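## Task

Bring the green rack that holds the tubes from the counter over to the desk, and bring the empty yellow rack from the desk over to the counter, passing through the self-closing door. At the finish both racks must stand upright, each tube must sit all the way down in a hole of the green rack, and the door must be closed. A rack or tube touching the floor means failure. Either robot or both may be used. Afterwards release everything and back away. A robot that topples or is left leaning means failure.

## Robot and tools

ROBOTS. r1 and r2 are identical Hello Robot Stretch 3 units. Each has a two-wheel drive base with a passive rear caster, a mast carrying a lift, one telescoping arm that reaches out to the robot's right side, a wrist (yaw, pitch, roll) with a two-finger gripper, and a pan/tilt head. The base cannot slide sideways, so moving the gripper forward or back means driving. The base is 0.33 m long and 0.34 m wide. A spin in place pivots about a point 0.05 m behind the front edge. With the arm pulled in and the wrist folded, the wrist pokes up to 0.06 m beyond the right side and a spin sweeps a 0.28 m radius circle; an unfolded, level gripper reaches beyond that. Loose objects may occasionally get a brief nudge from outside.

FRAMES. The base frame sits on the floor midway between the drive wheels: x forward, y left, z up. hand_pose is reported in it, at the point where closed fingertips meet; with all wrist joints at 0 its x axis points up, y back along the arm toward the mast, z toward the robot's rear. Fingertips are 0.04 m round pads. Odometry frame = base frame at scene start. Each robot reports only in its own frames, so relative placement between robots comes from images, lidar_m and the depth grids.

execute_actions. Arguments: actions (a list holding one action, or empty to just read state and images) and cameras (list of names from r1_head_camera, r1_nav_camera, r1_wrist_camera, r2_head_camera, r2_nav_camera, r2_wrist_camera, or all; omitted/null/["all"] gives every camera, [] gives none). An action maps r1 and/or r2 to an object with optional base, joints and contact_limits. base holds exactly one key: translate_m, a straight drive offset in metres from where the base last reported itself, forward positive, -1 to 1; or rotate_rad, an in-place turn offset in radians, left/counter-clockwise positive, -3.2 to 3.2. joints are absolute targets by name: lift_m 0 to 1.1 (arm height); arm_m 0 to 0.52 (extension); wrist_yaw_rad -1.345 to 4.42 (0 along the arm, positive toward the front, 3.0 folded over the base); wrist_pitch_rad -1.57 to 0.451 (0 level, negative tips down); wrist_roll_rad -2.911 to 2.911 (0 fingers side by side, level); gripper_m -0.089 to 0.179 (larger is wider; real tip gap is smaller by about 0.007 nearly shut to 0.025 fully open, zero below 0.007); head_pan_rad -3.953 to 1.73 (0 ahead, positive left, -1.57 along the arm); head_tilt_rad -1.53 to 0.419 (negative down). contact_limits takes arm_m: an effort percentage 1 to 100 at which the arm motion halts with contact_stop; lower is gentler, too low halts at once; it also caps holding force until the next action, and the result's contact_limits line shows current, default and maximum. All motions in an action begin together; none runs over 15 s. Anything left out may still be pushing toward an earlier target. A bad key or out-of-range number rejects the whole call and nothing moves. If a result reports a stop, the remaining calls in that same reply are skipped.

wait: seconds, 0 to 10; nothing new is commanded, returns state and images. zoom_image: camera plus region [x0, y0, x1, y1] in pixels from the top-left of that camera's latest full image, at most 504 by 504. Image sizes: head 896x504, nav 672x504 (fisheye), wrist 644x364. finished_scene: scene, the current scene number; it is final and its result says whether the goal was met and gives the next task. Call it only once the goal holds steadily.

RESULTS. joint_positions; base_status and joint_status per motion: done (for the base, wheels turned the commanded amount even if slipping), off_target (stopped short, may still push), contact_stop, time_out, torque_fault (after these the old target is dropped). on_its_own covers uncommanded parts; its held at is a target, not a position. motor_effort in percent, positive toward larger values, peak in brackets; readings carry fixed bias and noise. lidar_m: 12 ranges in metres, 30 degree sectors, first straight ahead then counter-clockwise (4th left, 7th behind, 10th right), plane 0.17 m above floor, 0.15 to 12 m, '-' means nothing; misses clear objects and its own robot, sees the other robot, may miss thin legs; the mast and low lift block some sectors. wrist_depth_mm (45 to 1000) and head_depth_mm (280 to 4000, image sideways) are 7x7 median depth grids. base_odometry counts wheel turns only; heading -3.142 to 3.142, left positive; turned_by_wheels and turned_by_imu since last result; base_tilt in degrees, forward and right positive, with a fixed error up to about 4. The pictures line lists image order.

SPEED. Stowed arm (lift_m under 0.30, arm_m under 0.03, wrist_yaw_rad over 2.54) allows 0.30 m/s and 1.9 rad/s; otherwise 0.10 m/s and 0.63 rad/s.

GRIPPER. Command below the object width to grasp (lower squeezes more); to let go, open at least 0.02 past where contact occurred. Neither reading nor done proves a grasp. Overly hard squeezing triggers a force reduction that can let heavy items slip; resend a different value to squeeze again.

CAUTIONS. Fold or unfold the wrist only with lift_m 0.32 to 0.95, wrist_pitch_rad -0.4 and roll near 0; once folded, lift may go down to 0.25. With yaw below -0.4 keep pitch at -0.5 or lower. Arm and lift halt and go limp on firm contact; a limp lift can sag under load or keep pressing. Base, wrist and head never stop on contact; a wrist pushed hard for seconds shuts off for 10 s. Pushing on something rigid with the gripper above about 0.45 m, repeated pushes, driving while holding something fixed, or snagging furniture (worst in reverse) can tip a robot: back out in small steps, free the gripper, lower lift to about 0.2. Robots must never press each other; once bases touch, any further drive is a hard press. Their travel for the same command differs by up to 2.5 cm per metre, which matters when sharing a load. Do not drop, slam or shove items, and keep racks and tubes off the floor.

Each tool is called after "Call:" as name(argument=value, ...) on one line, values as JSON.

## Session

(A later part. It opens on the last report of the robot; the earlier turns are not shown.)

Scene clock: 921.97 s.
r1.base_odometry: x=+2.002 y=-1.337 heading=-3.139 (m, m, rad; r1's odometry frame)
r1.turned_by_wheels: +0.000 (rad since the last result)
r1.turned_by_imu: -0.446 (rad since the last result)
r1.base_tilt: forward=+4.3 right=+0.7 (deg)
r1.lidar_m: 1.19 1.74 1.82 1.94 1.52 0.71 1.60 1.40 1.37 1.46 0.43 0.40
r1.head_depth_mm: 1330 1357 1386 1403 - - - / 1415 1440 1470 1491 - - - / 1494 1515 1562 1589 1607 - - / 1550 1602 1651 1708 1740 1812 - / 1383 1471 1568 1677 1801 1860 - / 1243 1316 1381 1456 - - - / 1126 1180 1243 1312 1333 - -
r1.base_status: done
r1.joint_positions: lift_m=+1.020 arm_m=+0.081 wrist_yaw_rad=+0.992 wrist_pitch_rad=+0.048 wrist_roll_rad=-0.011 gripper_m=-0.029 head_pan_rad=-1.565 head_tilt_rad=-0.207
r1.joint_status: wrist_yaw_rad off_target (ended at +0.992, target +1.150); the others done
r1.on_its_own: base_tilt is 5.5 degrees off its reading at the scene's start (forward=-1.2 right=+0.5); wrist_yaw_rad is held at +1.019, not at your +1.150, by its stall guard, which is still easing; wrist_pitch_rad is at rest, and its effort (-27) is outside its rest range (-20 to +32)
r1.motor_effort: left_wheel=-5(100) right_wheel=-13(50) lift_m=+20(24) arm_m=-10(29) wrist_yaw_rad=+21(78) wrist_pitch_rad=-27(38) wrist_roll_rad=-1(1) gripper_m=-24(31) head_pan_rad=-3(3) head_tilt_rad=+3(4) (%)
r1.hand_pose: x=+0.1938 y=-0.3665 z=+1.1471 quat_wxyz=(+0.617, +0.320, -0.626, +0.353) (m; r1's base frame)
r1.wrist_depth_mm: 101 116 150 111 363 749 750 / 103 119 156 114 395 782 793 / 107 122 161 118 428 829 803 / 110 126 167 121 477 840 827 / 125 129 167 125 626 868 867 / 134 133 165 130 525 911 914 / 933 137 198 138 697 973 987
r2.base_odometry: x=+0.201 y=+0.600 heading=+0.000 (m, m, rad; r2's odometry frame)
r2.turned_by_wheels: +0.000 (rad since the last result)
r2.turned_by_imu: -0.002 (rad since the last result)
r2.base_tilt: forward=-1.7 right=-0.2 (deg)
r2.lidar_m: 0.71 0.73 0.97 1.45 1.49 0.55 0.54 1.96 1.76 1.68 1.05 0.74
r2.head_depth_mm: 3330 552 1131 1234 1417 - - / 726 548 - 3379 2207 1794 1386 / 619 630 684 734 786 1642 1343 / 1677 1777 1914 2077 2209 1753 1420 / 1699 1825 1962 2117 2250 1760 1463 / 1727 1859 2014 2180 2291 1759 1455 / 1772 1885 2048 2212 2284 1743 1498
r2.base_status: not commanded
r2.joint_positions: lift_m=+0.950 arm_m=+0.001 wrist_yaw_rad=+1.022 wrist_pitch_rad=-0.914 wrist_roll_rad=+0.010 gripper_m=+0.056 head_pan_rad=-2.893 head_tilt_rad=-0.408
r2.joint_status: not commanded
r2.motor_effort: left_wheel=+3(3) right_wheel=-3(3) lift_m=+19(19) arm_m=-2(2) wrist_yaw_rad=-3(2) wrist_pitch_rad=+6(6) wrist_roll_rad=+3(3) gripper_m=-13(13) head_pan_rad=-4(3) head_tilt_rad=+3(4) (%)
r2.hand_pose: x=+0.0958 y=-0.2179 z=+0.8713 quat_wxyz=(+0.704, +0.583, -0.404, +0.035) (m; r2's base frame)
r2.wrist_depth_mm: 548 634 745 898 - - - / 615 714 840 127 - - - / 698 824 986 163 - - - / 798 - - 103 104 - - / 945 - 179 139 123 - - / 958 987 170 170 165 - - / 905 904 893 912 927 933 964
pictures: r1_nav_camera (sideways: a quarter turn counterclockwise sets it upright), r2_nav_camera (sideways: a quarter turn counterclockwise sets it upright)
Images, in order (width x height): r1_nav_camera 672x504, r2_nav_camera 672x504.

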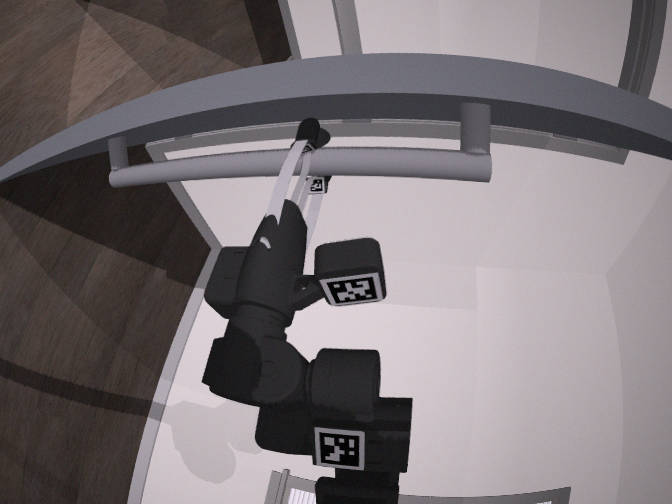

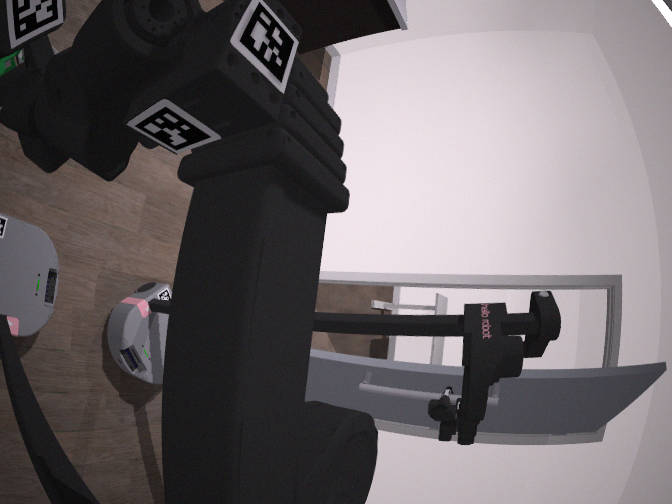

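Call:
execute_actions(actions=[{"r1":{"joints":{"arm_m":0.13,"wrist_yaw_rad":1.0}}}], cameras=[])

Call:
execute_actions(actions=[{"r1":{"base":{"rotate_rad":0.4},"joints":{"arm_m":0.12,"wrist_yaw_rad":0.62}}}], cameras=["r1_nav_camera","r2_nav_camera"])

Scene clock: 970.70 s.
r1.base_odometry: x=+2.002 y=-1.337 heading=-3.139 (m, m, rad; r1's odometry frame)
r1.turned_by_wheels: +0.000 (rad since the last result)
r1.turned_by_imu: +0.022 (rad since the last result)
r1.base_tilt: forward=+0.0 right=+0.7 (deg)
r1.lidar_m: 1.22 1.82 1.79 1.90 1.50 0.69 1.59 1.38 1.36 1.46 0.38 1.18
r1.head_depth_mm: 1268 1304 1341 1368 - 1430 1472 / 1347 1384 1422 1452 - - 1588 / 1434 1473 1514 1567 - - 1624 / 1519 1572 1612 1675 1758 - 1670 / 1494 1574 1640 1719 1812 - 1649 / 1350 1397 1457 1513 - - 1641 / 1224 1268 1318 1361 1404 1455 1531
r1.base_status: not commanded
r1.joint_positions: lift_m=+1.020 arm_m=+0.131 wrist_yaw_rad=+0.973 wrist_pitch_rad=-0.011 wrist_roll_rad=-0.011 gripper_m=-0.029 head_pan_rad=-1.565 head_tilt_rad=-0.207
r1.joint_status: wrist_yaw_rad off_target (ended at +0.973, target +1.000); the others done
r1.on_its_own: right_wheel is at rest, and its effort (-27) is outside its rest range (-18 to +18); wrist_yaw_rad is at rest, and its effort (+21) is outside its rest range (-12 to +12)
r1.motor_effort: left_wheel=+2(15) right_wheel=-27(33) lift_m=+21(21) arm_m=-10(18) wrist_yaw_rad=+21(54) wrist_pitch_rad=+6(25) wrist_roll_rad=-1(1) gripper_m=-23(28) head_pan_rad=-3(3) head_tilt_rad=+3(3) (%)
r1.hand_pose: x=+0.1901 y=-0.4199 z=+1.1319 quat_wxyz=(+0.631, +0.332, -0.620, +0.329) (m; r1's base frame)
r1.wrist_depth_mm: 98 115 156 108 554 796 792 / 100 117 159 112 593 811 823 / 102 119 163 116 655 855 851 / 102 121 168 121 736 889 864 / 103 124 165 125 909 906 904 / 107 126 161 130 859 950 942 / 111 128 194 138 - - -
r2.base_odometry: x=+0.201 y=+0.600 heading=+0.000 (m, m, rad; r2's odometry frame)
r2.turned_by_wheels: +0.000 (rad since the last result)
r2.turned_by_imu: -0.001 (rad since the last result)
r2.base_tilt: forward=-1.7 right=-0.3 (deg)
r2.lidar_m: 0.71 0.73 0.97 1.44 1.49 1.97 0.62 1.95 1.77 1.68 1.05 0.74
r2.head_depth_mm: 598 476 3901 3153 2225 - - / 520 540 595 649 1382 761 1358 / 3490 3732 - 3340 2210 1703 1341 / 1663 1787 1922 2085 2203 1755 1419 / 1706 1824 1953 2142 2229 1768 1457 / 1727 1861 2010 2159 2284 1755 1458 / 1752 1880 2037 2206 2294 1757 1499
r2.base_status: not commanded
r2.joint_positions: lift_m=+0.950 arm_m=+0.001 wrist_yaw_rad=+1.022 wrist_pitch_rad=-0.914 wrist_roll_rad=+0.010 gripper_m=+0.056 head_pan_rad=-2.893 head_tilt_rad=-0.408
r2.joint_status: not commanded
r2.motor_effort: left_wheel=+4(2) right_wheel=-3(3) lift_m=+19(19) arm_m=-2(2) wrist_yaw_rad=-2(2) wrist_pitch_rad=+6(6) wrist_roll_rad=+3(3) gripper_m=-12(14) head_pan_rad=-4(3) head_tilt_rad=+3(3) (%)
r2.hand_pose: x=+0.0958 y=-0.2179 z=+0.8713 quat_wxyz=(+0.704, +0.583, -0.404, +0.035) (m; r2's base frame)
r2.wrist_depth_mm: 558 627 756 893 - - - / 613 729 843 127 - - - / 703 828 973 163 - - - / 810 998 - 103 104 - - / 949 - 180 139 123 - - / 959 992 170 170 166 - - / 898 909 914 923 909 948 957
pictures: none
No camera images: the call's "cameras" was empty. Leave "cameras" out to get every camera's image.

Scene clock: 972.97 s.
r1.base_odometry: x=+2.002 y=-1.337 heading=-2.739 (m, m, rad; r1's odometry frame)
r1.turned_by_wheels: +0.400 (rad since the last result)
r1.turned_by_imu: +0.285 (rad since the last result)
r1.base_tilt: forward=-1.1 right=+0.4 (deg)
r1.lidar_m: 1.45 1.78 1.81 1.59 0.68 1.48 1.47 1.35 1.36 1.12 0.40 1.20
r1.head_depth_mm: 1461 1496 1515 1546 - - 1634 / 1522 1571 1641 1694 - - 1687 / 1406 1458 1535 1607 - - - / 1302 1353 1403 1475 - - - / 1208 1252 1303 1360 - - 1554 / 1130 1167 1213 1258 - - 1411 / 938 942 385 400 414 435 454
r1.base_status: done
r1.joint_positions: lift_m=+1.020 arm_m=+0.120 wrist_yaw_rad=+0.646 wrist_pitch_rad=-0.026 wrist_roll_rad=-0.011 gripper_m=-0.029 head_pan_rad=-1.565 head_tilt_rad=-0.207
r1.joint_status: wrist_yaw_rad off_target (ended at +0.646, target +0.620); the others done
r1.on_its_own: wrist_yaw_rad is at rest, and its effort (-21) is outside its rest range (-12 to +12)
r1.motor_effort: left_wheel=+3(29) right_wheel=-4(26) lift_m=+22(22) arm_m=+2(17) wrist_yaw_rad=-21(25) wrist_pitch_rad=+14(16) wrist_roll_rad=-1(1) gripper_m=-21(23) head_pan_rad=-2(2) head_tilt_rad=+3(4) (%)
r1.hand_pose: x=+0.1323 y=-0.4689 z=+1.1279 quat_wxyz=(+0.678, +0.232, -0.663, +0.217) (m; r1's base frame)
r1.wrist_depth_mm: 104 123 167 102 556 786 802 / 106 125 170 107 611 834 832 / 107 127 174 111 663 868 855 / 108 129 179 115 730 877 890 / 110 132 172 120 898 924 923 / 112 134 179 125 969 961 982 / 113 132 194 131 819 - -
r2.base_odometry: x=+0.201 y=+0.600 heading=+0.000 (m, m, rad; r2's odometry frame)
r2.turned_by_wheels: +0.000 (rad since the last result)
r2.turned_by_imu: -0.001 (rad since the last result)
r2.base_tilt: forward=-1.7 right=-0.1 (deg)
r2.lidar_m: 0.71 0.73 0.97 1.45 1.49 1.97 0.59 1.95 1.76 1.68 1.05 0.74
r2.head_depth_mm: 472 501 528 586 637 - - / 3385 3708 3981 3367 2222 1796 1313 / 3479 3768 - 3390 2330 1751 1425 / 1676 1773 1910 2085 2203 1751 1427 / 1700 1817 1952 2124 2241 1764 1458 / 1719 1859 2014 2167 2295 1749 1462 / 1754 1916 2049 2200 2272 1755 1498
r2.base_status: not commanded
r2.joint_positions: lift_m=+0.950 arm_m=+0.001 wrist_yaw_rad=+1.022 wrist_pitch_rad=-0.914 wrist_roll_rad=+0.010 gripper_m=+0.056 head_pan_rad=-2.893 head_tilt_rad=-0.408
r2.joint_status: not commanded
r2.motor_effort: left_wheel=+2(3) right_wheel=-3(3) lift_m=+20(19) arm_m=-2(2) wrist_yaw_rad=-2(2) wrist_pitch_rad=+6(6) wrist_roll_rad=+3(3) gripper_m=-13(13) head_pan_rad=-4(3) head_tilt_rad=+3(3) (%)
r2.hand_pose: x=+0.0958 y=-0.2179 z=+0.8713 quat_wxyz=(+0.704, +0.583, -0.404, +0.035) (m; r2's base frame)
r2.wrist_depth_mm: 549 643 743 904 - - - / 615 717 838 127 - - - / 696 833 981 163 - - - / 797 981 - 103 104 - - / 948 - 179 139 123 - - / 953 969 171 170 165 - - / 898 932 917 896 938 940 947
pictures: r1_nav_camera (sideways: a quarter turn counterclockwise sets it upright), r2_nav_camera (sideways: a quarter turn counterclockwise sets it upright)
Images, in order (width x height): r1_nav_camera 672x504, r2_nav_camera 672x504.

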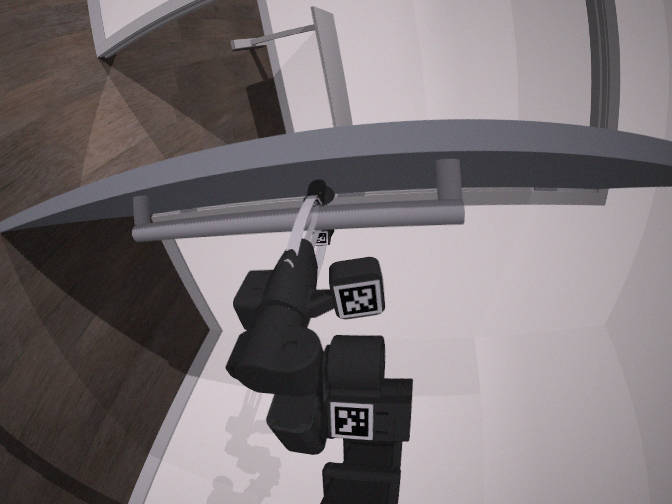

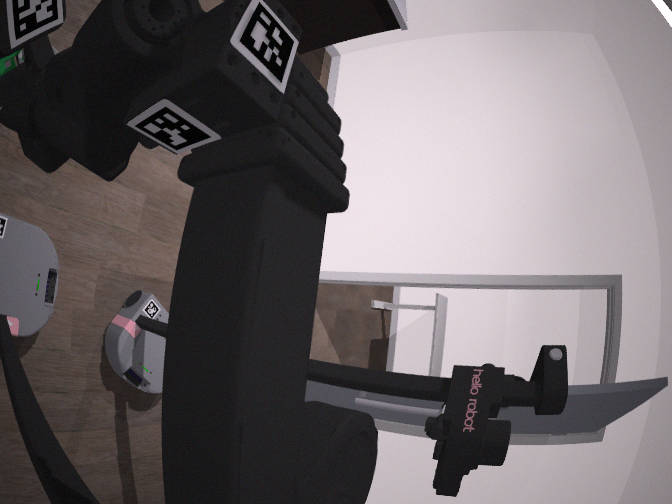

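Call:
execute_actions(actions=[{"r1":{"base":{"rotate_rad":0.5},"joints":{"arm_m":0.14,"wrist_yaw_rad":0.25}}}], cameras=[])

Call:
execute_actions(actions=[{"r1":{"base":{"translate_m":-0.2},"joints":{"arm_m":0.16,"wrist_yaw_rad":0.5}}}], cameras=["r1_nav_camera","r2_nav_camera"])

Scene clock: 984.33 s.
r1.base_odometry: x=+2.002 y=-1.337 heading=-2.239 (m, m, rad; r1's odometry frame)
r1.turned_by_wheels: +0.500 (rad since the last result)
r1.turned_by_imu: +0.496 (rad since the last result)
r1.base_tilt: forward=-1.2 right=+0.5 (deg)
r1.lidar_m: 1.80 1.82 1.61 0.67 1.47 1.46 1.33 1.34 1.26 0.50 0.49 1.43
r1.head_depth_mm: 1084 1131 1176 1227 - - 1421 / 917 987 1066 1133 - - 1383 / 736 782 826 869 - - 1194 / 615 644 674 710 - - 821 / 527 549 447 457 472 496 520 / 461 477 486 515 527 559 583 / 411 423 438 452 468 484 507
r1.base_status: done
r1.joint_positions: lift_m=+1.020 arm_m=+0.140 wrist_yaw_rad=+0.310 wrist_pitch_rad=-0.022 wrist_roll_rad=-0.017 gripper_m=-0.029 head_pan_rad=-1.565 head_tilt_rad=-0.206
r1.joint_status: wrist_yaw_rad off_target (ended at +0.310, target +0.250); the others done
r1.on_its_own: wrist_yaw_rad is held at +0.303, not at your +0.250, by its stall guard, which is not easing now
r1.motor_effort: left_wheel=+4(57) right_wheel=-9(72) lift_m=+23(24) arm_m=+3(19) wrist_yaw_rad=-6(66) wrist_pitch_rad=+12(64) wrist_roll_rad=+2(2) gripper_m=-20(25) head_pan_rad=-3(3) head_tilt_rad=+3(3) (%)
r1.hand_pose: x=+0.0565 y=-0.5283 z=+1.1290 quat_wxyz=(+0.706, +0.116, -0.691, +0.102) (m; r1's base frame)
r1.wrist_depth_mm: 121 132 159 103 269 412 634 / 126 135 163 107 282 444 672 / 852 139 168 111 297 478 689 / 874 142 174 115 312 525 717 / 923 146 172 119 353 576 751 / 959 150 179 124 383 647 769 / - 151 195 132 359 798 810
r2.base_odometry: x=+0.201 y=+0.600 heading=+0.000 (m, m, rad; r2's odometry frame)
r2.turned_by_wheels: +0.000 (rad since the last result)
r2.turned_by_imu: -0.002 (rad since the last result)
r2.base_tilt: forward=-1.7 right=-0.2 (deg)
r2.lidar_m: 0.71 0.73 0.97 1.45 1.49 1.98 0.61 1.95 1.76 1.68 1.05 0.74
r2.head_depth_mm: 1066 669 1213 1443 1606 - - / 3420 3651 1253 1330 1448 1535 1384 / 3494 3743 3956 3371 2320 1766 1419 / 1660 1775 1926 2062 2202 1760 1423 / 1701 1810 1977 2146 2221 1763 1463 / 1722 1867 2003 2182 2274 1746 1444 / 1761 1922 2045 2224 2292 1736 1498
r2.base_status: not commanded
r2.joint_positions: lift_m=+0.950 arm_m=+0.001 wrist_yaw_rad=+1.022 wrist_pitch_rad=-0.914 wrist_roll_rad=+0.010 gripper_m=+0.056 head_pan_rad=-2.893 head_tilt_rad=-0.408
r2.joint_status: not commanded
r2.motor_effort: left_wheel=+2(3) right_wheel=-3(3) lift_m=+19(19) arm_m=-2(2) wrist_yaw_rad=-2(2) wrist_pitch_rad=+6(6) wrist_roll_rad=+3(3) gripper_m=-13(13) head_pan_rad=-4(3) head_tilt_rad=+3(3) (%)
r2.hand_pose: x=+0.0958 y=-0.2179 z=+0.8713 quat_wxyz=(+0.704, +0.583, -0.404, +0.035) (m; r2's base frame)
r2.wrist_depth_mm: 548 632 747 885 - - - / 608 715 833 127 - - - / 695 833 954 163 - - - / 811 992 - 103 104 - - / 942 - 180 139 123 - - / 970 984 171 169 166 - - / 906 907 932 904 928 941 943
pictures: none
No camera images: the call's "cameras" was empty. Leave "cameras" out to get every camera's image.

Scene clock: 988.70 s.
r1.base_odometry: x=+2.125 y=-1.180 heading=-2.239 (m, m, rad; r1's odometry frame)
r1.turned_by_wheels: +0.000 (rad since the last result)
r1.turned_by_imu: +0.165 (rad since the last result)
r1.base_tilt: forward=-1.0 right=+0.6 (deg)
r1.lidar_m: 1.97 2.03 0.67 0.67 1.49 1.20 1.15 1.20 1.21 0.56 0.51 1.68
r1.head_depth_mm: 1030 1075 1115 1157 - - 1322 / 872 930 988 1050 - - 1299 / 742 784 827 856 - - 1093 / 644 674 705 747 - - 862 / 571 591 617 640 - - 737 / 510 528 445 457 468 495 518 / 462 476 469 509 521 548 568
r1.base_status: done
r1.joint_positions: lift_m=+1.020 arm_m=+0.160 wrist_yaw_rad=+0.560 wrist_pitch_rad=-0.019 wrist_roll_rad=-0.017 gripper_m=-0.029 head_pan_rad=-1.565 head_tilt_rad=-0.206
r1.joint_status: wrist_yaw_rad off_target (ended at +0.560, target +0.500); the others done
r1.on_its_own: wrist_yaw_rad is held at +0.557, not at your +0.500, by its stall guard, which is not easing now
r1.motor_effort: left_wheel=+2(36) right_wheel=-5(60) lift_m=+23(23) arm_m=+2(12) wrist_yaw_rad=-3(70) wrist_pitch_rad=+10(23) wrist_roll_rad=+2(2) gripper_m=-20(27) head_pan_rad=-2(2) head_tilt_rad=+3(3) (%)
r1.hand_pose: x=+0.1145 y=-0.5215 z=+1.1298 quat_wxyz=(+0.687, +0.200, -0.672, +0.191) (m; r1's base frame)
r1.wrist_depth_mm: - 151 163 103 205 237 278 / - 156 168 107 213 249 296 / - 162 175 111 224 261 312 / - 169 180 116 234 277 334 / - - 181 119 250 291 356 / - - 190 125 263 309 383 / - - 202 132 267 330 414
r2.base_odometry: x=+0.201 y=+0.600 heading=+0.000 (m, m, rad; r2's odometry frame)
r2.turned_by_wheels: +0.000 (rad since the last result)
r2.turned_by_imu: -0.001 (rad since the last result)
r2.base_tilt: forward=-1.7 right=-0.1 (deg)
r2.lidar_m: 0.71 0.73 0.97 1.45 1.49 0.67 1.21 1.96 1.76 1.68 1.04 0.74
r2.head_depth_mm: 1023 1094 1162 1313 1522 - - / 3488 3693 3834 2977 1412 1572 1389 / 3455 3736 - 3403 2300 1759 1419 / 1662 1785 1915 2075 2196 1764 1416 / 1690 1832 1972 2125 2222 1755 1457 / 1720 1867 2004 2177 2266 1752 1456 / 1761 1905 2031 2226 2303 1747 1502
r2.base_status: not commanded
r2.joint_positions: lift_m=+0.950 arm_m=+0.001 wrist_yaw_rad=+1.022 wrist_pitch_rad=-0.914 wrist_roll_rad=+0.010 gripper_m=+0.056 head_pan_rad=-2.893 head_tilt_rad=-0.408
r2.joint_status: not commanded
r2.motor_effort: left_wheel=+2(2) right_wheel=-3(3) lift_m=+19(19) arm_m=-2(2) wrist_yaw_rad=-2(3) wrist_pitch_rad=+6(6) wrist_roll_rad=+3(3) gripper_m=-12(13) head_pan_rad=-4(3) head_tilt_rad=+3(4) (%)
r2.hand_pose: x=+0.0958 y=-0.2179 z=+0.8713 quat_wxyz=(+0.704, +0.583, -0.404, +0.035) (m; r2's base frame)
r2.wrist_depth_mm: 551 633 740 907 - - - / 621 715 833 127 - - - / 693 831 969 163 - - - / 798 962 - 103 104 - - / 958 - 179 139 124 - - / 950 969 170 170 165 - - / 895 914 905 929 926 936 953
pictures: r1_nav_camera (sideways: a quarter turn counterclockwise sets it upright), r2_nav_camera (sideways: a quarter turn counterclockwise sets it upright)
Images, in order (width x height): r1_nav_camera 672x504, r2_nav_camera 672x504.

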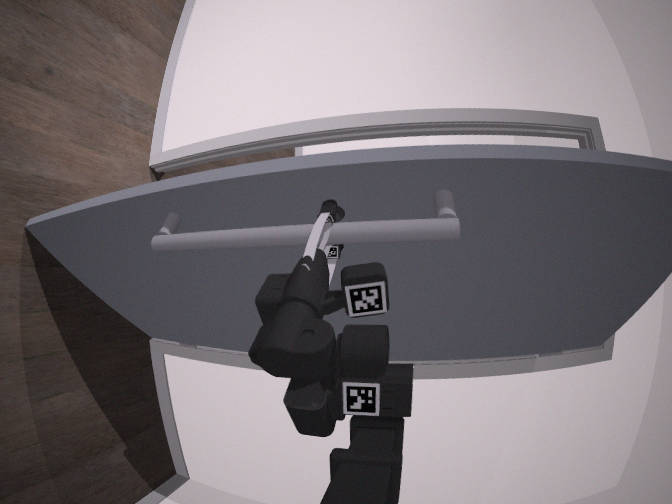

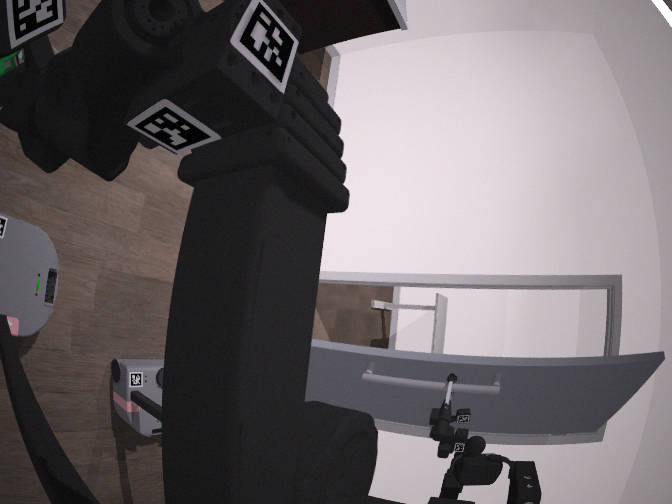

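Call:
execute_actions(actions=[{"r1":{"base":{"translate_m":-0.13},"joints":{"arm_m":0.09,"wrist_yaw_rad":0.85}}}], cameras=[])

Call:
execute_actions(actions=[{"r1":{"base":{"translate_m":-0.13},"joints":{"arm_m":0.05,"wrist_yaw_rad":1.15}}}], cameras=["r1_nav_camera","r2_nav_camera"])

Scene clock: 1002.97 s.
r1.base_odometry: x=+2.206 y=-1.078 heading=-2.239 (m, m, rad; r1's odometry frame)
r1.turned_by_wheels: +0.000 (rad since the last result)
r1.turned_by_imu: -0.333 (rad since the last result)
r1.base_tilt: forward=-1.1 right=+0.6 (deg)
r1.lidar_m: 2.06 2.05 1.72 0.67 1.42 1.31 1.08 1.08 1.21 0.72 0.39 1.34
r1.head_depth_mm: 1245 1299 1358 1420 - - - / 1202 1243 1304 1355 - - - / 1158 1206 1251 1306 1348 - - / 1121 1163 1208 1261 1298 - - / 1082 1118 1156 1209 - - - / 857 887 922 956 - - 901 / 597 612 627 644 385 395 417
r1.base_status: done
r1.joint_positions: lift_m=+1.020 arm_m=+0.091 wrist_yaw_rad=+0.739 wrist_pitch_rad=-0.016 wrist_roll_rad=-0.014 gripper_m=-0.029 head_pan_rad=-1.565 head_tilt_rad=-0.206
r1.joint_status: wrist_yaw_rad off_target (ended at +0.739, target +0.850); the others done
r1.on_its_own: wrist_yaw_rad is held at +0.770, not at your +0.850, by its stall guard, which is still easing
r1.motor_effort: left_wheel=-2(95) right_wheel=-4(35) lift_m=+23(23) arm_m=-11(23) wrist_yaw_rad=+24(70) wrist_pitch_rad=+9(11) wrist_roll_rad=+1(2) gripper_m=-22(28) head_pan_rad=-1(3) head_tilt_rad=+3(3) (%)
r1.hand_pose: x=+0.1510 y=-0.4248 z=+1.1304 quat_wxyz=(+0.666, +0.259, -0.652, +0.252) (m; r1's base frame)
r1.wrist_depth_mm: 116 128 157 105 288 487 658 / 131 130 160 109 300 526 679 / - 134 165 114 313 584 708 / - 136 170 118 335 636 719 / - 139 169 122 404 729 754 / - 143 170 127 358 797 771 / - 148 193 135 401 819 799
r2.base_odometry: x=+0.201 y=+0.600 heading=+0.000 (m, m, rad; r2's odometry frame)
r2.turned_by_wheels: +0.000 (rad since the last result)
r2.turned_by_imu: -0.001 (rad since the last result)
r2.base_tilt: forward=-1.7 right=-0.2 (deg)
r2.lidar_m: 0.71 0.73 0.97 1.45 1.49 0.66 1.13 1.96 1.77 1.68 1.04 0.74
r2.head_depth_mm: 3391 3659 3935 3412 2412 - - / 3425 3702 3968 3385 2319 1805 1389 / 3458 3742 - 3356 2294 1765 1415 / 1661 1779 1922 2060 2211 1755 1418 / 1708 1825 1964 2115 2228 1755 1448 / 1739 1869 2014 2150 2278 1763 1449 / 1779 1898 2014 2236 2287 1737 1487
r2.base_status: not commanded
r2.joint_positions: lift_m=+0.950 arm_m=+0.001 wrist_yaw_rad=+1.022 wrist_pitch_rad=-0.914 wrist_roll_rad=+0.010 gripper_m=+0.056 head_pan_rad=-2.893 head_tilt_rad=-0.408
r2.joint_status: not commanded
r2.motor_effort: left_wheel=+2(3) right_wheel=-3(3) lift_m=+20(19) arm_m=-2(2) wrist_yaw_rad=-2(2) wrist_pitch_rad=+6(6) wrist_roll_rad=+3(3) gripper_m=-14(14) head_pan_rad=-4(3) head_tilt_rad=+4(3) (%)
r2.hand_pose: x=+0.0958 y=-0.2179 z=+0.8713 quat_wxyz=(+0.704, +0.583, -0.404, +0.035) (m; r2's base frame)
r2.wrist_depth_mm: 555 629 749 908 - - - / 618 712 835 127 - - - / 703 829 946 163 - - - / 800 993 - 103 104 - - / 944 - 179 139 123 - - / 971 984 170 170 165 - - / 905 903 914 908 913 934 947
pictures: none
No camera images: the call's "cameras" was empty. Leave "cameras" out to get every camera's image.

Scene clock: 1017.97 s.
r1.base_odometry: x=+2.286 y=-0.976 heading=-2.238 (m, m, rad; r1's odometry frame)
r1.turned_by_wheels: +0.001 (rad since the last result)
r1.turned_by_imu: -0.408 (rad since the last result)
r1.base_tilt: forward=+0.0 right=+0.6 (deg)
r1.lidar_m: 1.46 2.15 2.16 0.77 0.66 1.39 1.17 1.04 1.04 1.24 0.37 1.40
r1.head_depth_mm: 1082 1099 1126 1143 - 1179 1218 / 1170 1196 1218 1250 - 1317 1338 / 1288 1311 1346 1386 - - 1459 / 1398 1452 1479 1522 1614 - 1632 / 1335 1385 1451 1518 1618 - 1675 / 1241 1283 1337 1396 - - 1587 / 1161 1200 1240 1287 1322 - 1464
r1.base_status: done
r1.joint_positions: lift_m=+1.020 arm_m=+0.149 wrist_yaw_rad=+1.087 wrist_pitch_rad=-0.043 wrist_roll_rad=-0.011 gripper_m=-0.029 head_pan_rad=-1.565 head_tilt_rad=-0.206
r1.joint_status: arm_m contact_stop (moved +0.058 of -0.041); wrist_yaw_rad off_target (ended at +1.087, target +1.150)
r1.on_its_own: wrist_yaw_rad is held at +1.099, not at your +1.150, by its stall guard, which is not easing now; arm_m is slack since a contact_stop, until your next command for it (your +0.050 is given up)
r1.motor_effort: left_wheel=+4(53) right_wheel=-29(52) lift_m=+22(23) arm_m=-5(25) wrist_yaw_rad=+9(75) wrist_pitch_rad=+24(62) wrist_roll_rad=-1(1) gripper_m=-21(33) head_pan_rad=-3(2) head_tilt_rad=+3(3) (%)
r1.hand_pose: x=+0.2043 y=-0.4129 z=+1.1237 quat_wxyz=(+0.617, +0.377, -0.594, +0.354) (m; r1's base frame)
r1.wrist_depth_mm: 101 118 157 101 479 732 675 / 102 120 162 105 526 770 714 / 104 123 167 111 574 794 742 / 105 126 171 115 651 829 753 / 108 128 168 121 891 854 773 / 110 131 164 128 882 892 807 / 115 133 199 135 937 928 840
r2.base_odometry: x=+0.201 y=+0.600 heading=+0.000 (m, m, rad; r2's odometry frame)
r2.turned_by_wheels: +0.000 (rad since the last result)
r2.turned_by_imu: -0.003 (rad since the last result)
r2.base_tilt: forward=-1.5 right=-0.2 (deg)
r2.lidar_m: 0.71 0.73 0.97 1.44 1.49 0.63 1.84 1.96 1.76 1.68 1.05 0.74
r2.head_depth_mm: 3405 3657 3877 3430 2435 - - / 3501 3695 3931 3345 2320 1788 1376 / 3480 3730 - 3323 2311 1756 1425 / 1665 1779 1926 2084 2209 1733 1427 / 1706 1818 1958 2123 2205 1762 1453 / 1727 1864 2020 2178 2296 1748 1459 / 1757 1910 2032 2229 2278 1746 1495
r2.base_status: not commanded
r2.joint_positions: lift_m=+0.950 arm_m=+0.001 wrist_yaw_rad=+1.022 wrist_pitch_rad=-0.914 wrist_roll_rad=+0.010 gripper_m=+0.056 head_pan_rad=-2.893 head_tilt_rad=-0.408
r2.joint_status: not commanded
r2.motor_effort: left_wheel=+3(3) right_wheel=-3(3) lift_m=+20(19) arm_m=-2(2) wrist_yaw_rad=-2(2) wrist_pitch_rad=+6(6) wrist_roll_rad=+3(3) gripper_m=-13(14) head_pan_rad=-4(4) head_tilt_rad=+4(4) (%)
r2.hand_pose: x=+0.0958 y=-0.2179 z=+0.8713 quat_wxyz=(+0.704, +0.583, -0.404, +0.035) (m; r2's base frame)
r2.wrist_depth_mm: 548 631 739 901 - - - / 620 715 840 127 - - - / 701 828 952 163 - - - / 805 981 - 103 104 - - / 951 - 178 138 123 - - / 965 985 171 169 166 - - / 905 910 910 904 921 926 953
pictures: r1_nav_camera (sideways: a quarter turn counterclockwise sets it upright), r2_nav_camera (sideways: a quarter turn counterclockwise sets it upright)
Images, in order (width x height): r1_nav_camera 672x504, r2_nav_camera 672x504.

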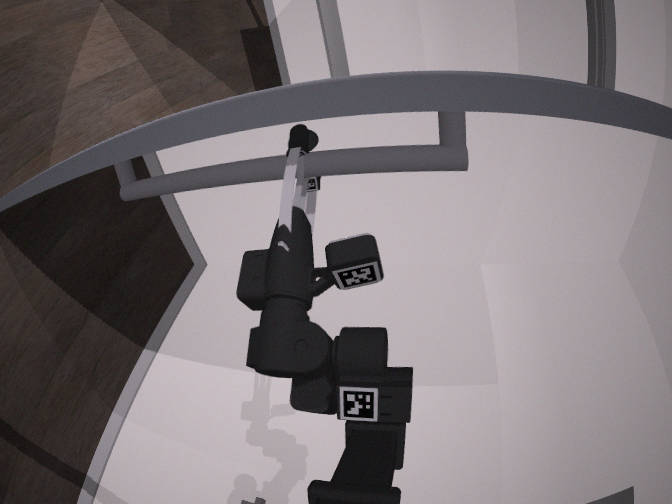

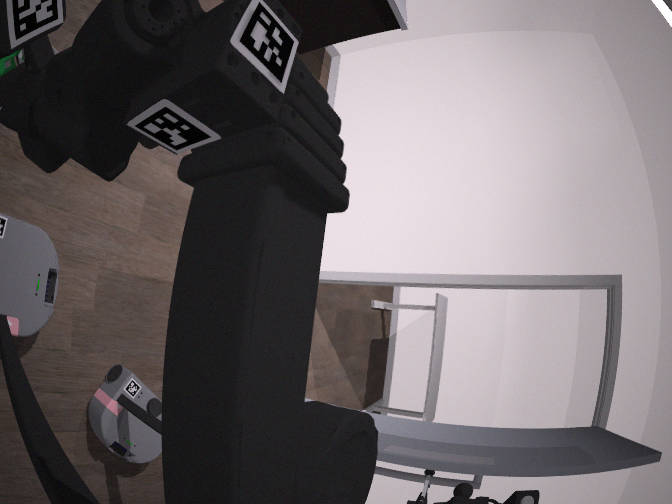

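Call:
execute_actions(actions=[{"r1":{"base":{"translate_m":-0.15},"joints":{"arm_m":0.23,"wrist_yaw_rad":1.1}}}], cameras=["r1_nav_camera","r2_nav_camera","r2_head_camera"])

Scene clock: 1034.00 s.
r1.base_odometry: x=+2.379 y=-0.858 heading=-2.237 (m, m, rad; r1's odometry frame)
r1.turned_by_wheels: +0.001 (rad since the last result)
r1.turned_by_imu: +0.002 (rad since the last result)
r1.base_tilt: forward=+2.8 right=+0.6 (deg)
r1.lidar_m: 1.57 2.26 0.66 0.59 1.30 1.30 1.05 0.93 0.93 1.11 0.45 1.53
r1.head_depth_mm: 1034 1044 1055 1065 1105 1096 1111 / 1124 1136 1148 1160 - 1193 1204 / 1227 1249 1264 1306 - 1297 1343 / 1353 1381 1387 1417 - 1489 1498 / 1383 1438 1497 1559 1575 1658 1647 / 1282 1334 1402 1454 - 1623 1680 / 1193 1249 1304 1366 1423 1497 1559
r1.base_status: done
r1.joint_positions: lift_m=+1.020 arm_m=+0.231 wrist_yaw_rad=+1.093 wrist_pitch_rad=+0.000 wrist_roll_rad=-0.011 gripper_m=-0.029 head_pan_rad=-1.565 head_tilt_rad=-0.206
r1.joint_status: all done
r1.on_its_own: base_tilt is 4.0 degrees off its reading at the scene's start (forward=-1.2 right=+0.5); right_wheel is at rest, and its effort (-27) is outside its rest range (-18 to +18)
r1.motor_effort: left_wheel=+8(13) right_wheel=-27(44) lift_m=+23(23) arm_m=-7(6) wrist_yaw_rad=+5(19) wrist_pitch_rad=+0(32) wrist_roll_rad=-1(1) gripper_m=-20(22) head_pan_rad=-2(2) head_tilt_rad=+2(3) (%)
r1.hand_pose: x=+0.2062 y=-0.4933 z=+1.1345 quat_wxyz=(+0.608, +0.366, -0.600, +0.369) (m; r1's base frame)
r1.wrist_depth_mm: 96 113 162 103 776 739 678 / 97 116 165 107 819 756 714 / 99 118 171 112 813 801 732 / 100 121 176 117 875 826 761 / 102 124 172 123 914 856 766 / 102 127 166 129 923 907 809 / 104 126 208 137 - 913 847
r2.base_odometry: x=+0.201 y=+0.600 heading=+0.000 (m, m, rad; r2's odometry frame)
r2.turned_by_wheels: +0.000 (rad since the last result)
r2.turned_by_imu: -0.002 (rad since the last result)
r2.base_tilt: forward=-1.6 right=-0.2 (deg)
r2.lidar_m: 0.71 0.73 0.97 1.45 0.63 0.63 1.92 1.95 1.77 1.68 1.04 0.74
r2.head_depth_mm: 3421 3678 3893 3391 2427 - - / 3443 3712 3868 3383 2324 1796 1380 / 3503 3776 3951 3335 2308 1762 1425 / 1664 1787 1912 2071 2215 1747 1414 / 1702 1831 1957 2141 2220 1757 1446 / 1732 1862 1986 2165 2292 1737 1451 / 1757 1895 2053 2211 2298 1736 1498
r2.base_status: not commanded
r2.joint_positions: lift_m=+0.950 arm_m=+0.001 wrist_yaw_rad=+1.022 wrist_pitch_rad=-0.914 wrist_roll_rad=+0.010 gripper_m=+0.056 head_pan_rad=-2.893 head_tilt_rad=-0.408
r2.joint_status: not commanded
r2.motor_effort: left_wheel=+3(3) right_wheel=-3(3) lift_m=+19(19) arm_m=-2(2) wrist_yaw_rad=-2(2) wrist_pitch_rad=+6(6) wrist_roll_rad=+3(3) gripper_m=-14(13) head_pan_rad=-3(4) head_tilt_rad=+3(4) (%)
r2.hand_pose: x=+0.0958 y=-0.2179 z=+0.8713 quat_wxyz=(+0.704, +0.583, -0.404, +0.035) (m; r2's base frame)
r2.wrist_depth_mm: 551 631 738 913 - - - / 616 705 841 127 - - - / 703 819 968 163 - - - / 811 990 - 103 104 - - / 942 - 179 139 123 - - / 968 963 170 170 165 - - / 900 907 917 897 924 925 943
pictures: r1_nav_camera (sideways: a quarter turn counterclockwise sets it upright), r2_head_camera (sideways: a quarter turn clockwise sets it upright), r2_nav_camera (sideways: a quarter turn counterclockwise sets it upright)
Images, in order (width x height): r1_nav_camera 672x504, r2_head_camera 896x504, r2_nav_camera 672x504.

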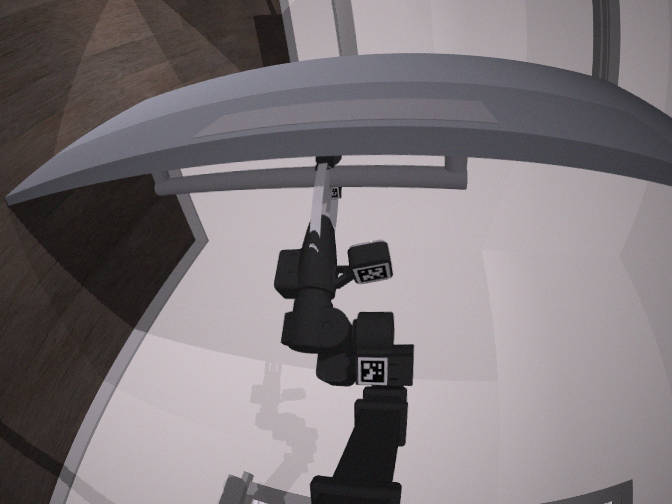

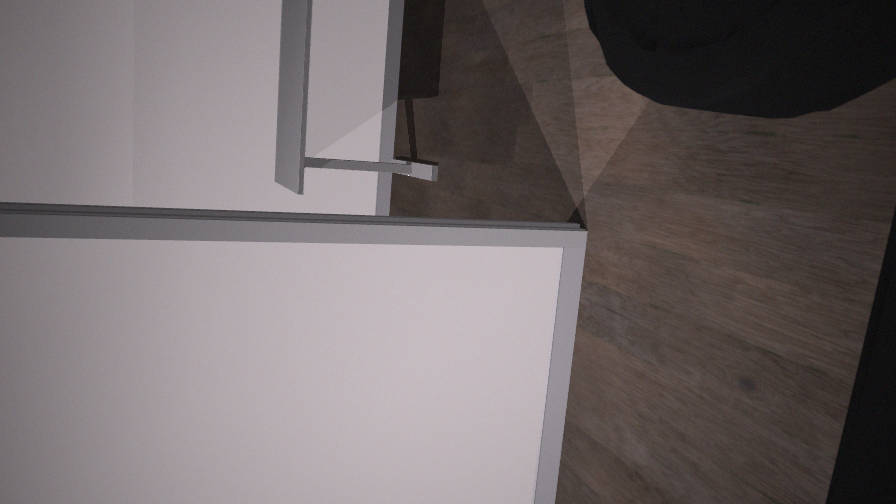

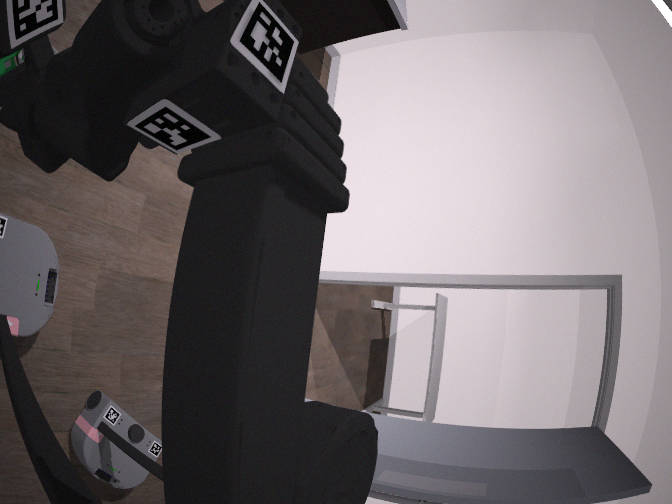

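Call:
execute_actions(actions=[{"r1":{"base":{"translate_m":0.025},"joints":{"arm_m":0.22}},"r2":{"base":{"translate_m":-0.8},"joints":{"head_pan_rad":-3.14,"head_tilt_rad":-0.6}}}], cameras=["r1_nav_camera","r2_nav_camera","r2_head_camera"])

Scene clock: 1057.37 s.
r1.base_odometry: x=+2.363 y=-0.877 heading=-2.237 (m, m, rad; r1's odometry frame)
r1.turned_by_wheels: +0.001 (rad since the last result)
r1.turned_by_imu: -0.001 (rad since the last result)
r1.base_tilt: forward=+2.2 right=+0.6 (deg)
r1.lidar_m: 0.34 0.34 2.25 1.47 1.31 1.32 1.06 0.95 0.95 1.14 0.44 1.51
r1.head_depth_mm: 1035 1050 1062 1074 1116 1113 1124 / 1127 1143 1153 1157 - 1208 1230 / 1239 1254 1270 1320 - 1317 1368 / 1371 1391 1411 1436 - 1512 1524 / 1385 1445 1508 1568 1596 1656 1649 / 1277 1329 1392 1439 - 1592 1648 / 1191 1240 1297 1346 1390 1477 1546
r1.base_status: done
r1.joint_positions: lift_m=+1.020 arm_m=+0.221 wrist_yaw_rad=+1.098 wrist_pitch_rad=-0.010 wrist_roll_rad=-0.011 gripper_m=-0.029 head_pan_rad=-1.565 head_tilt_rad=-0.206
r1.joint_status: all done
r1.on_its_own: base_tilt is 3.4 degrees off its reading at the scene's start (forward=-1.2 right=+0.5); right_wheel is at rest, and its effort (-29) is outside its rest range (-18 to +18)
r1.motor_effort: left_wheel=+8(14) right_wheel=-29(29) lift_m=+23(23) arm_m=-8(18) wrist_yaw_rad=+1(13) wrist_pitch_rad=+5(6) wrist_roll_rad=-1(1) gripper_m=-19(22) head_pan_rad=-2(3) head_tilt_rad=+2(3) (%)
r1.hand_pose: x=+0.2065 y=-0.4821 z=+1.1320 quat_wxyz=(+0.609, +0.370, -0.598, +0.368) (m; r1's base frame)
r1.wrist_depth_mm: 97 115 161 102 769 739 679 / 99 117 166 106 814 753 699 / 101 120 172 111 844 783 729 / 102 122 176 117 869 827 742 / 103 126 171 122 908 851 763 / 104 129 167 128 945 880 820 / 107 127 207 135 - 911 840
r2.base_odometry: x=-0.599 y=+0.600 heading=+0.000 (m, m, rad; r2's odometry frame)
r2.turned_by_wheels: +0.000 (rad since the last result)
r2.turned_by_imu: -0.002 (rad since the last result)
r2.base_tilt: forward=-1.6 right=-0.2 (deg)
r2.lidar_m: 1.50 1.55 0.47 0.65 0.62 0.70 2.78 1.14 1.52 1.71 1.76 1.58
r2.head_depth_mm: 2840 3002 3141 - - - - / 2829 3060 3351 - - - - / 2835 3023 3312 - - - - / 2823 2996 3321 2448 - 1520 - / 2803 2948 3119 2367 1814 1550 - / 2819 3066 3279 2316 1693 1550 - / 2700 1100 1155 1270 1450 1536 -
r2.base_status: done
r2.joint_positions: lift_m=+0.950 arm_m=+0.001 wrist_yaw_rad=+1.022 wrist_pitch_rad=-0.914 wrist_roll_rad=+0.010 gripper_m=+0.056 head_pan_rad=-3.133 head_tilt_rad=-0.592
r2.joint_status: all done
r2.motor_effort: left_wheel=+3(4) right_wheel=-2(8) lift_m=+20(19) arm_m=-2(2) wrist_yaw_rad=-2(2) wrist_pitch_rad=+6(6) wrist_roll_rad=+3(3) gripper_m=-12(13) head_pan_rad=-4(26) head_tilt_rad=-3(16) (%)
r2.hand_pose: x=+0.0958 y=-0.2179 z=+0.8713 quat_wxyz=(+0.704, +0.583, -0.404, +0.035) (m; r2's base frame)
r2.wrist_depth_mm: - - - - - - - / - - - 127 - - - / - - - 163 - - - / - - - 103 104 - - / - - 180 139 123 - - / 953 975 171 169 166 - - / 909 913 913 888 941 936 970
pictures: r1_nav_camera (sideways: a quarter turn counterclockwise sets it upright), r2_head_camera (sideways: a quarter turn clockwise sets it upright), r2_nav_camera (sideways: a quarter turn counterclockwise sets it upright)
Images, in order (width x height): r1_nav_camera 672x504, r2_head_camera 896x504, r2_nav_camera 672x504.

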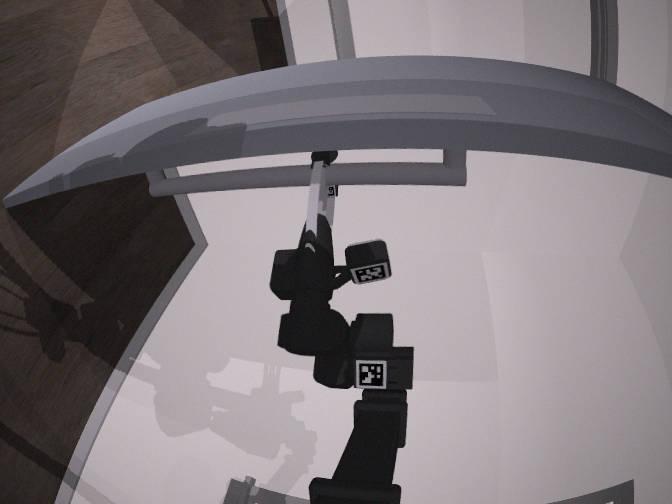

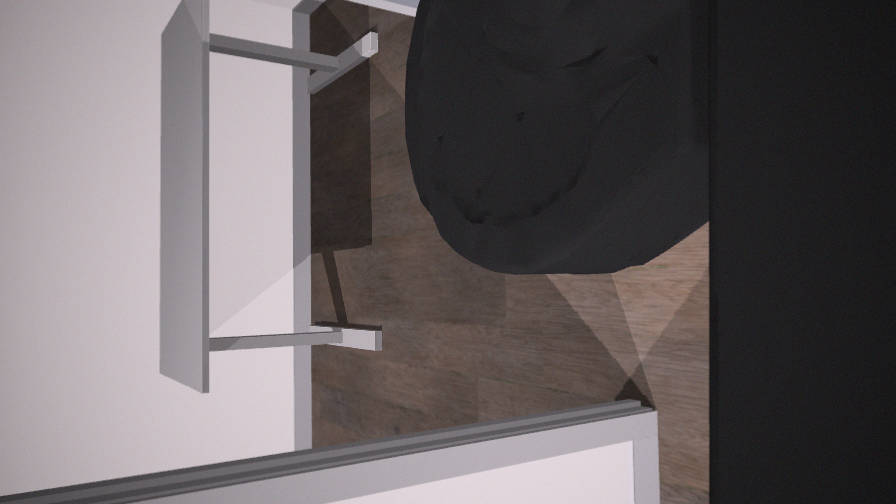

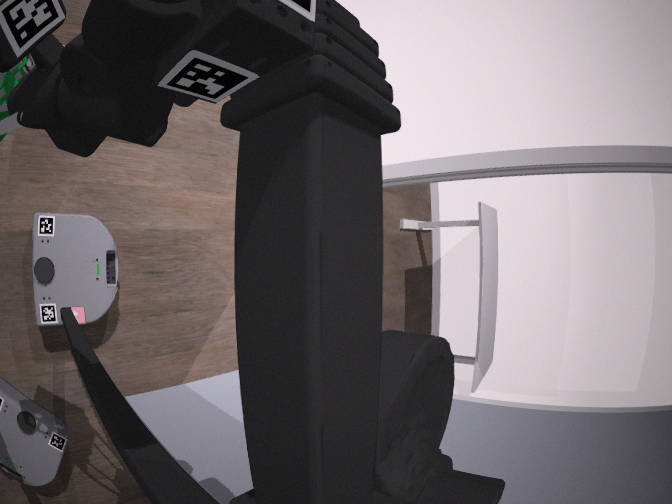

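Call:
execute_actions(actions=[{"r2":{"base":{"translate_m":-0.6}}}], cameras=["r2_nav_camera","r2_head_camera"])

Scene clock: 1076.10 s.
r1.base_odometry: x=+2.363 y=-0.877 heading=-2.237 (m, m, rad; r1's odometry frame)
r1.turned_by_wheels: +0.000 (rad since the last result)
r1.turned_by_imu: -0.001 (rad since the last result)
r1.base_tilt: forward=+2.2 right=+0.6 (deg)
r1.lidar_m: 0.89 2.24 2.25 1.48 1.31 1.32 1.07 0.95 0.95 1.14 0.44 0.79
r1.head_depth_mm: 1040 1051 1069 1078 1119 1112 1128 / 1130 1148 1155 1154 - 1212 1241 / 1231 1256 1274 1320 - 1317 1367 / 1371 1390 1407 1431 - 1516 1521 / 1382 1456 1501 1548 1591 1658 1667 / 1276 1341 1396 1447 - 1593 1650 / 1197 1236 1300 1355 1394 1477 1549
r1.base_status: not commanded
r1.joint_positions: lift_m=+1.020 arm_m=+0.221 wrist_yaw_rad=+1.098 wrist_pitch_rad=-0.010 wrist_roll_rad=-0.011 gripper_m=-0.029 head_pan_rad=-1.565 head_tilt_rad=-0.206
r1.joint_status: not commanded
r1.on_its_own: base_tilt is 3.4 degrees off its reading at the scene's start (forward=-1.2 right=+0.5); right_wheel is at rest, and its effort (-29) is outside its rest range (-18 to +18)
r1.motor_effort: left_wheel=+8(8) right_wheel=-29(29) lift_m=+23(22) arm_m=-8(8) wrist_yaw_rad=+1(1) wrist_pitch_rad=+5(5) wrist_roll_rad=-1(1) gripper_m=-19(20) head_pan_rad=-3(2) head_tilt_rad=+2(3) (%)
r1.hand_pose: x=+0.2065 y=-0.4821 z=+1.1320 quat_wxyz=(+0.609, +0.370, -0.598, +0.368) (m; r1's base frame)
r1.wrist_depth_mm: 97 115 161 101 767 727 682 / 99 118 165 106 804 764 699 / 101 120 172 111 818 789 723 / 103 123 177 117 849 808 756 / 102 125 171 122 901 861 766 / 105 128 167 128 928 870 809 / 107 126 207 135 - 910 841
r2.base_odometry: x=-1.199 y=+0.600 heading=+0.000 (m, m, rad; r2's odometry frame)
r2.turned_by_wheels: +0.000 (rad since the last result)
r2.turned_by_imu: -0.001 (rad since the last result)
r2.base_tilt: forward=-1.7 right=-0.2 (deg)
r2.lidar_m: 2.10 0.87 0.52 0.50 0.51 0.69 2.20 0.60 0.71 1.74 1.77 2.20
r2.head_depth_mm: 2350 2466 2765 - - - - / 2306 2435 2873 - - - - / 2294 2417 2852 - - - - / 2276 2411 2798 2443 - 1532 - / 2256 2405 2763 2328 1835 1548 - / 2248 2449 2759 2340 1810 1543 - / 2275 2479 2740 2312 1810 1533 -
r2.base_status: done
r2.joint_positions: lift_m=+0.950 arm_m=+0.001 wrist_yaw_rad=+1.022 wrist_pitch_rad=-0.914 wrist_roll_rad=+0.010 gripper_m=+0.056 head_pan_rad=-3.133 head_tilt_rad=-0.592
r2.joint_status: not commanded
r2.motor_effort: left_wheel=+3(5) right_wheel=-2(8) lift_m=+20(19) arm_m=-2(2) wrist_yaw_rad=-2(2) wrist_pitch_rad=+6(6) wrist_roll_rad=+3(3) gripper_m=-14(13) head_pan_rad=-4(4) head_tilt_rad=-3(3) (%)
r2.hand_pose: x=+0.0958 y=-0.2179 z=+0.8713 quat_wxyz=(+0.704, +0.583, -0.404, +0.035) (m; r2's base frame)
r2.wrist_depth_mm: - - - - - - - / - - - 127 - - - / - - - 163 - - - / - - - 103 104 - - / - - 179 139 123 - - / 948 980 171 170 166 - - / 912 899 910 916 920 952 955
pictures: r2_head_camera (sideways: a quarter turn clockwise sets it upright), r2_nav_camera (sideways: a quarter turn counterclockwise sets it upright)
Images, in order (width x height): r2_head_camera 896x504, r2_nav_camera 672x504.

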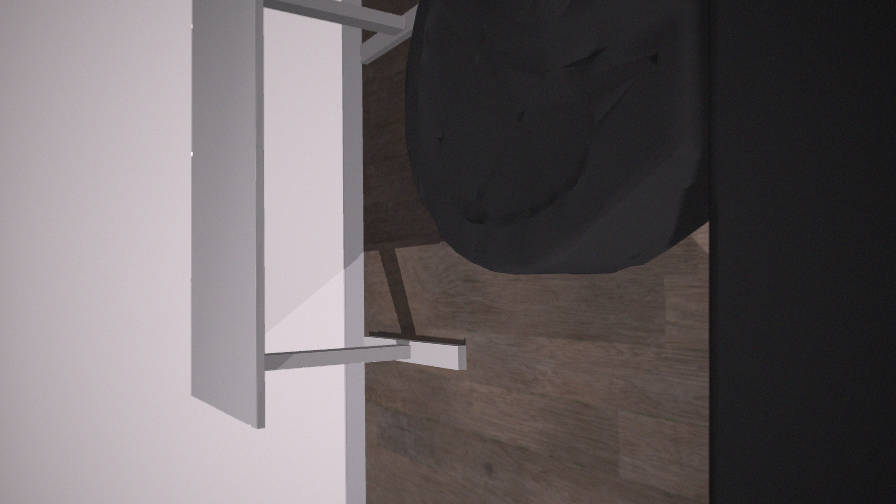

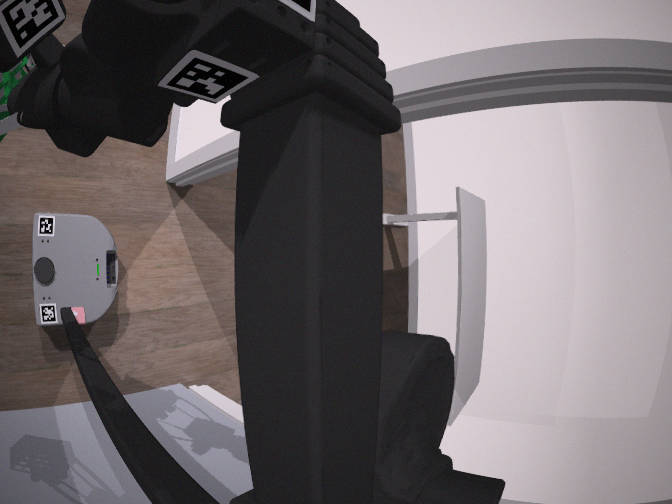

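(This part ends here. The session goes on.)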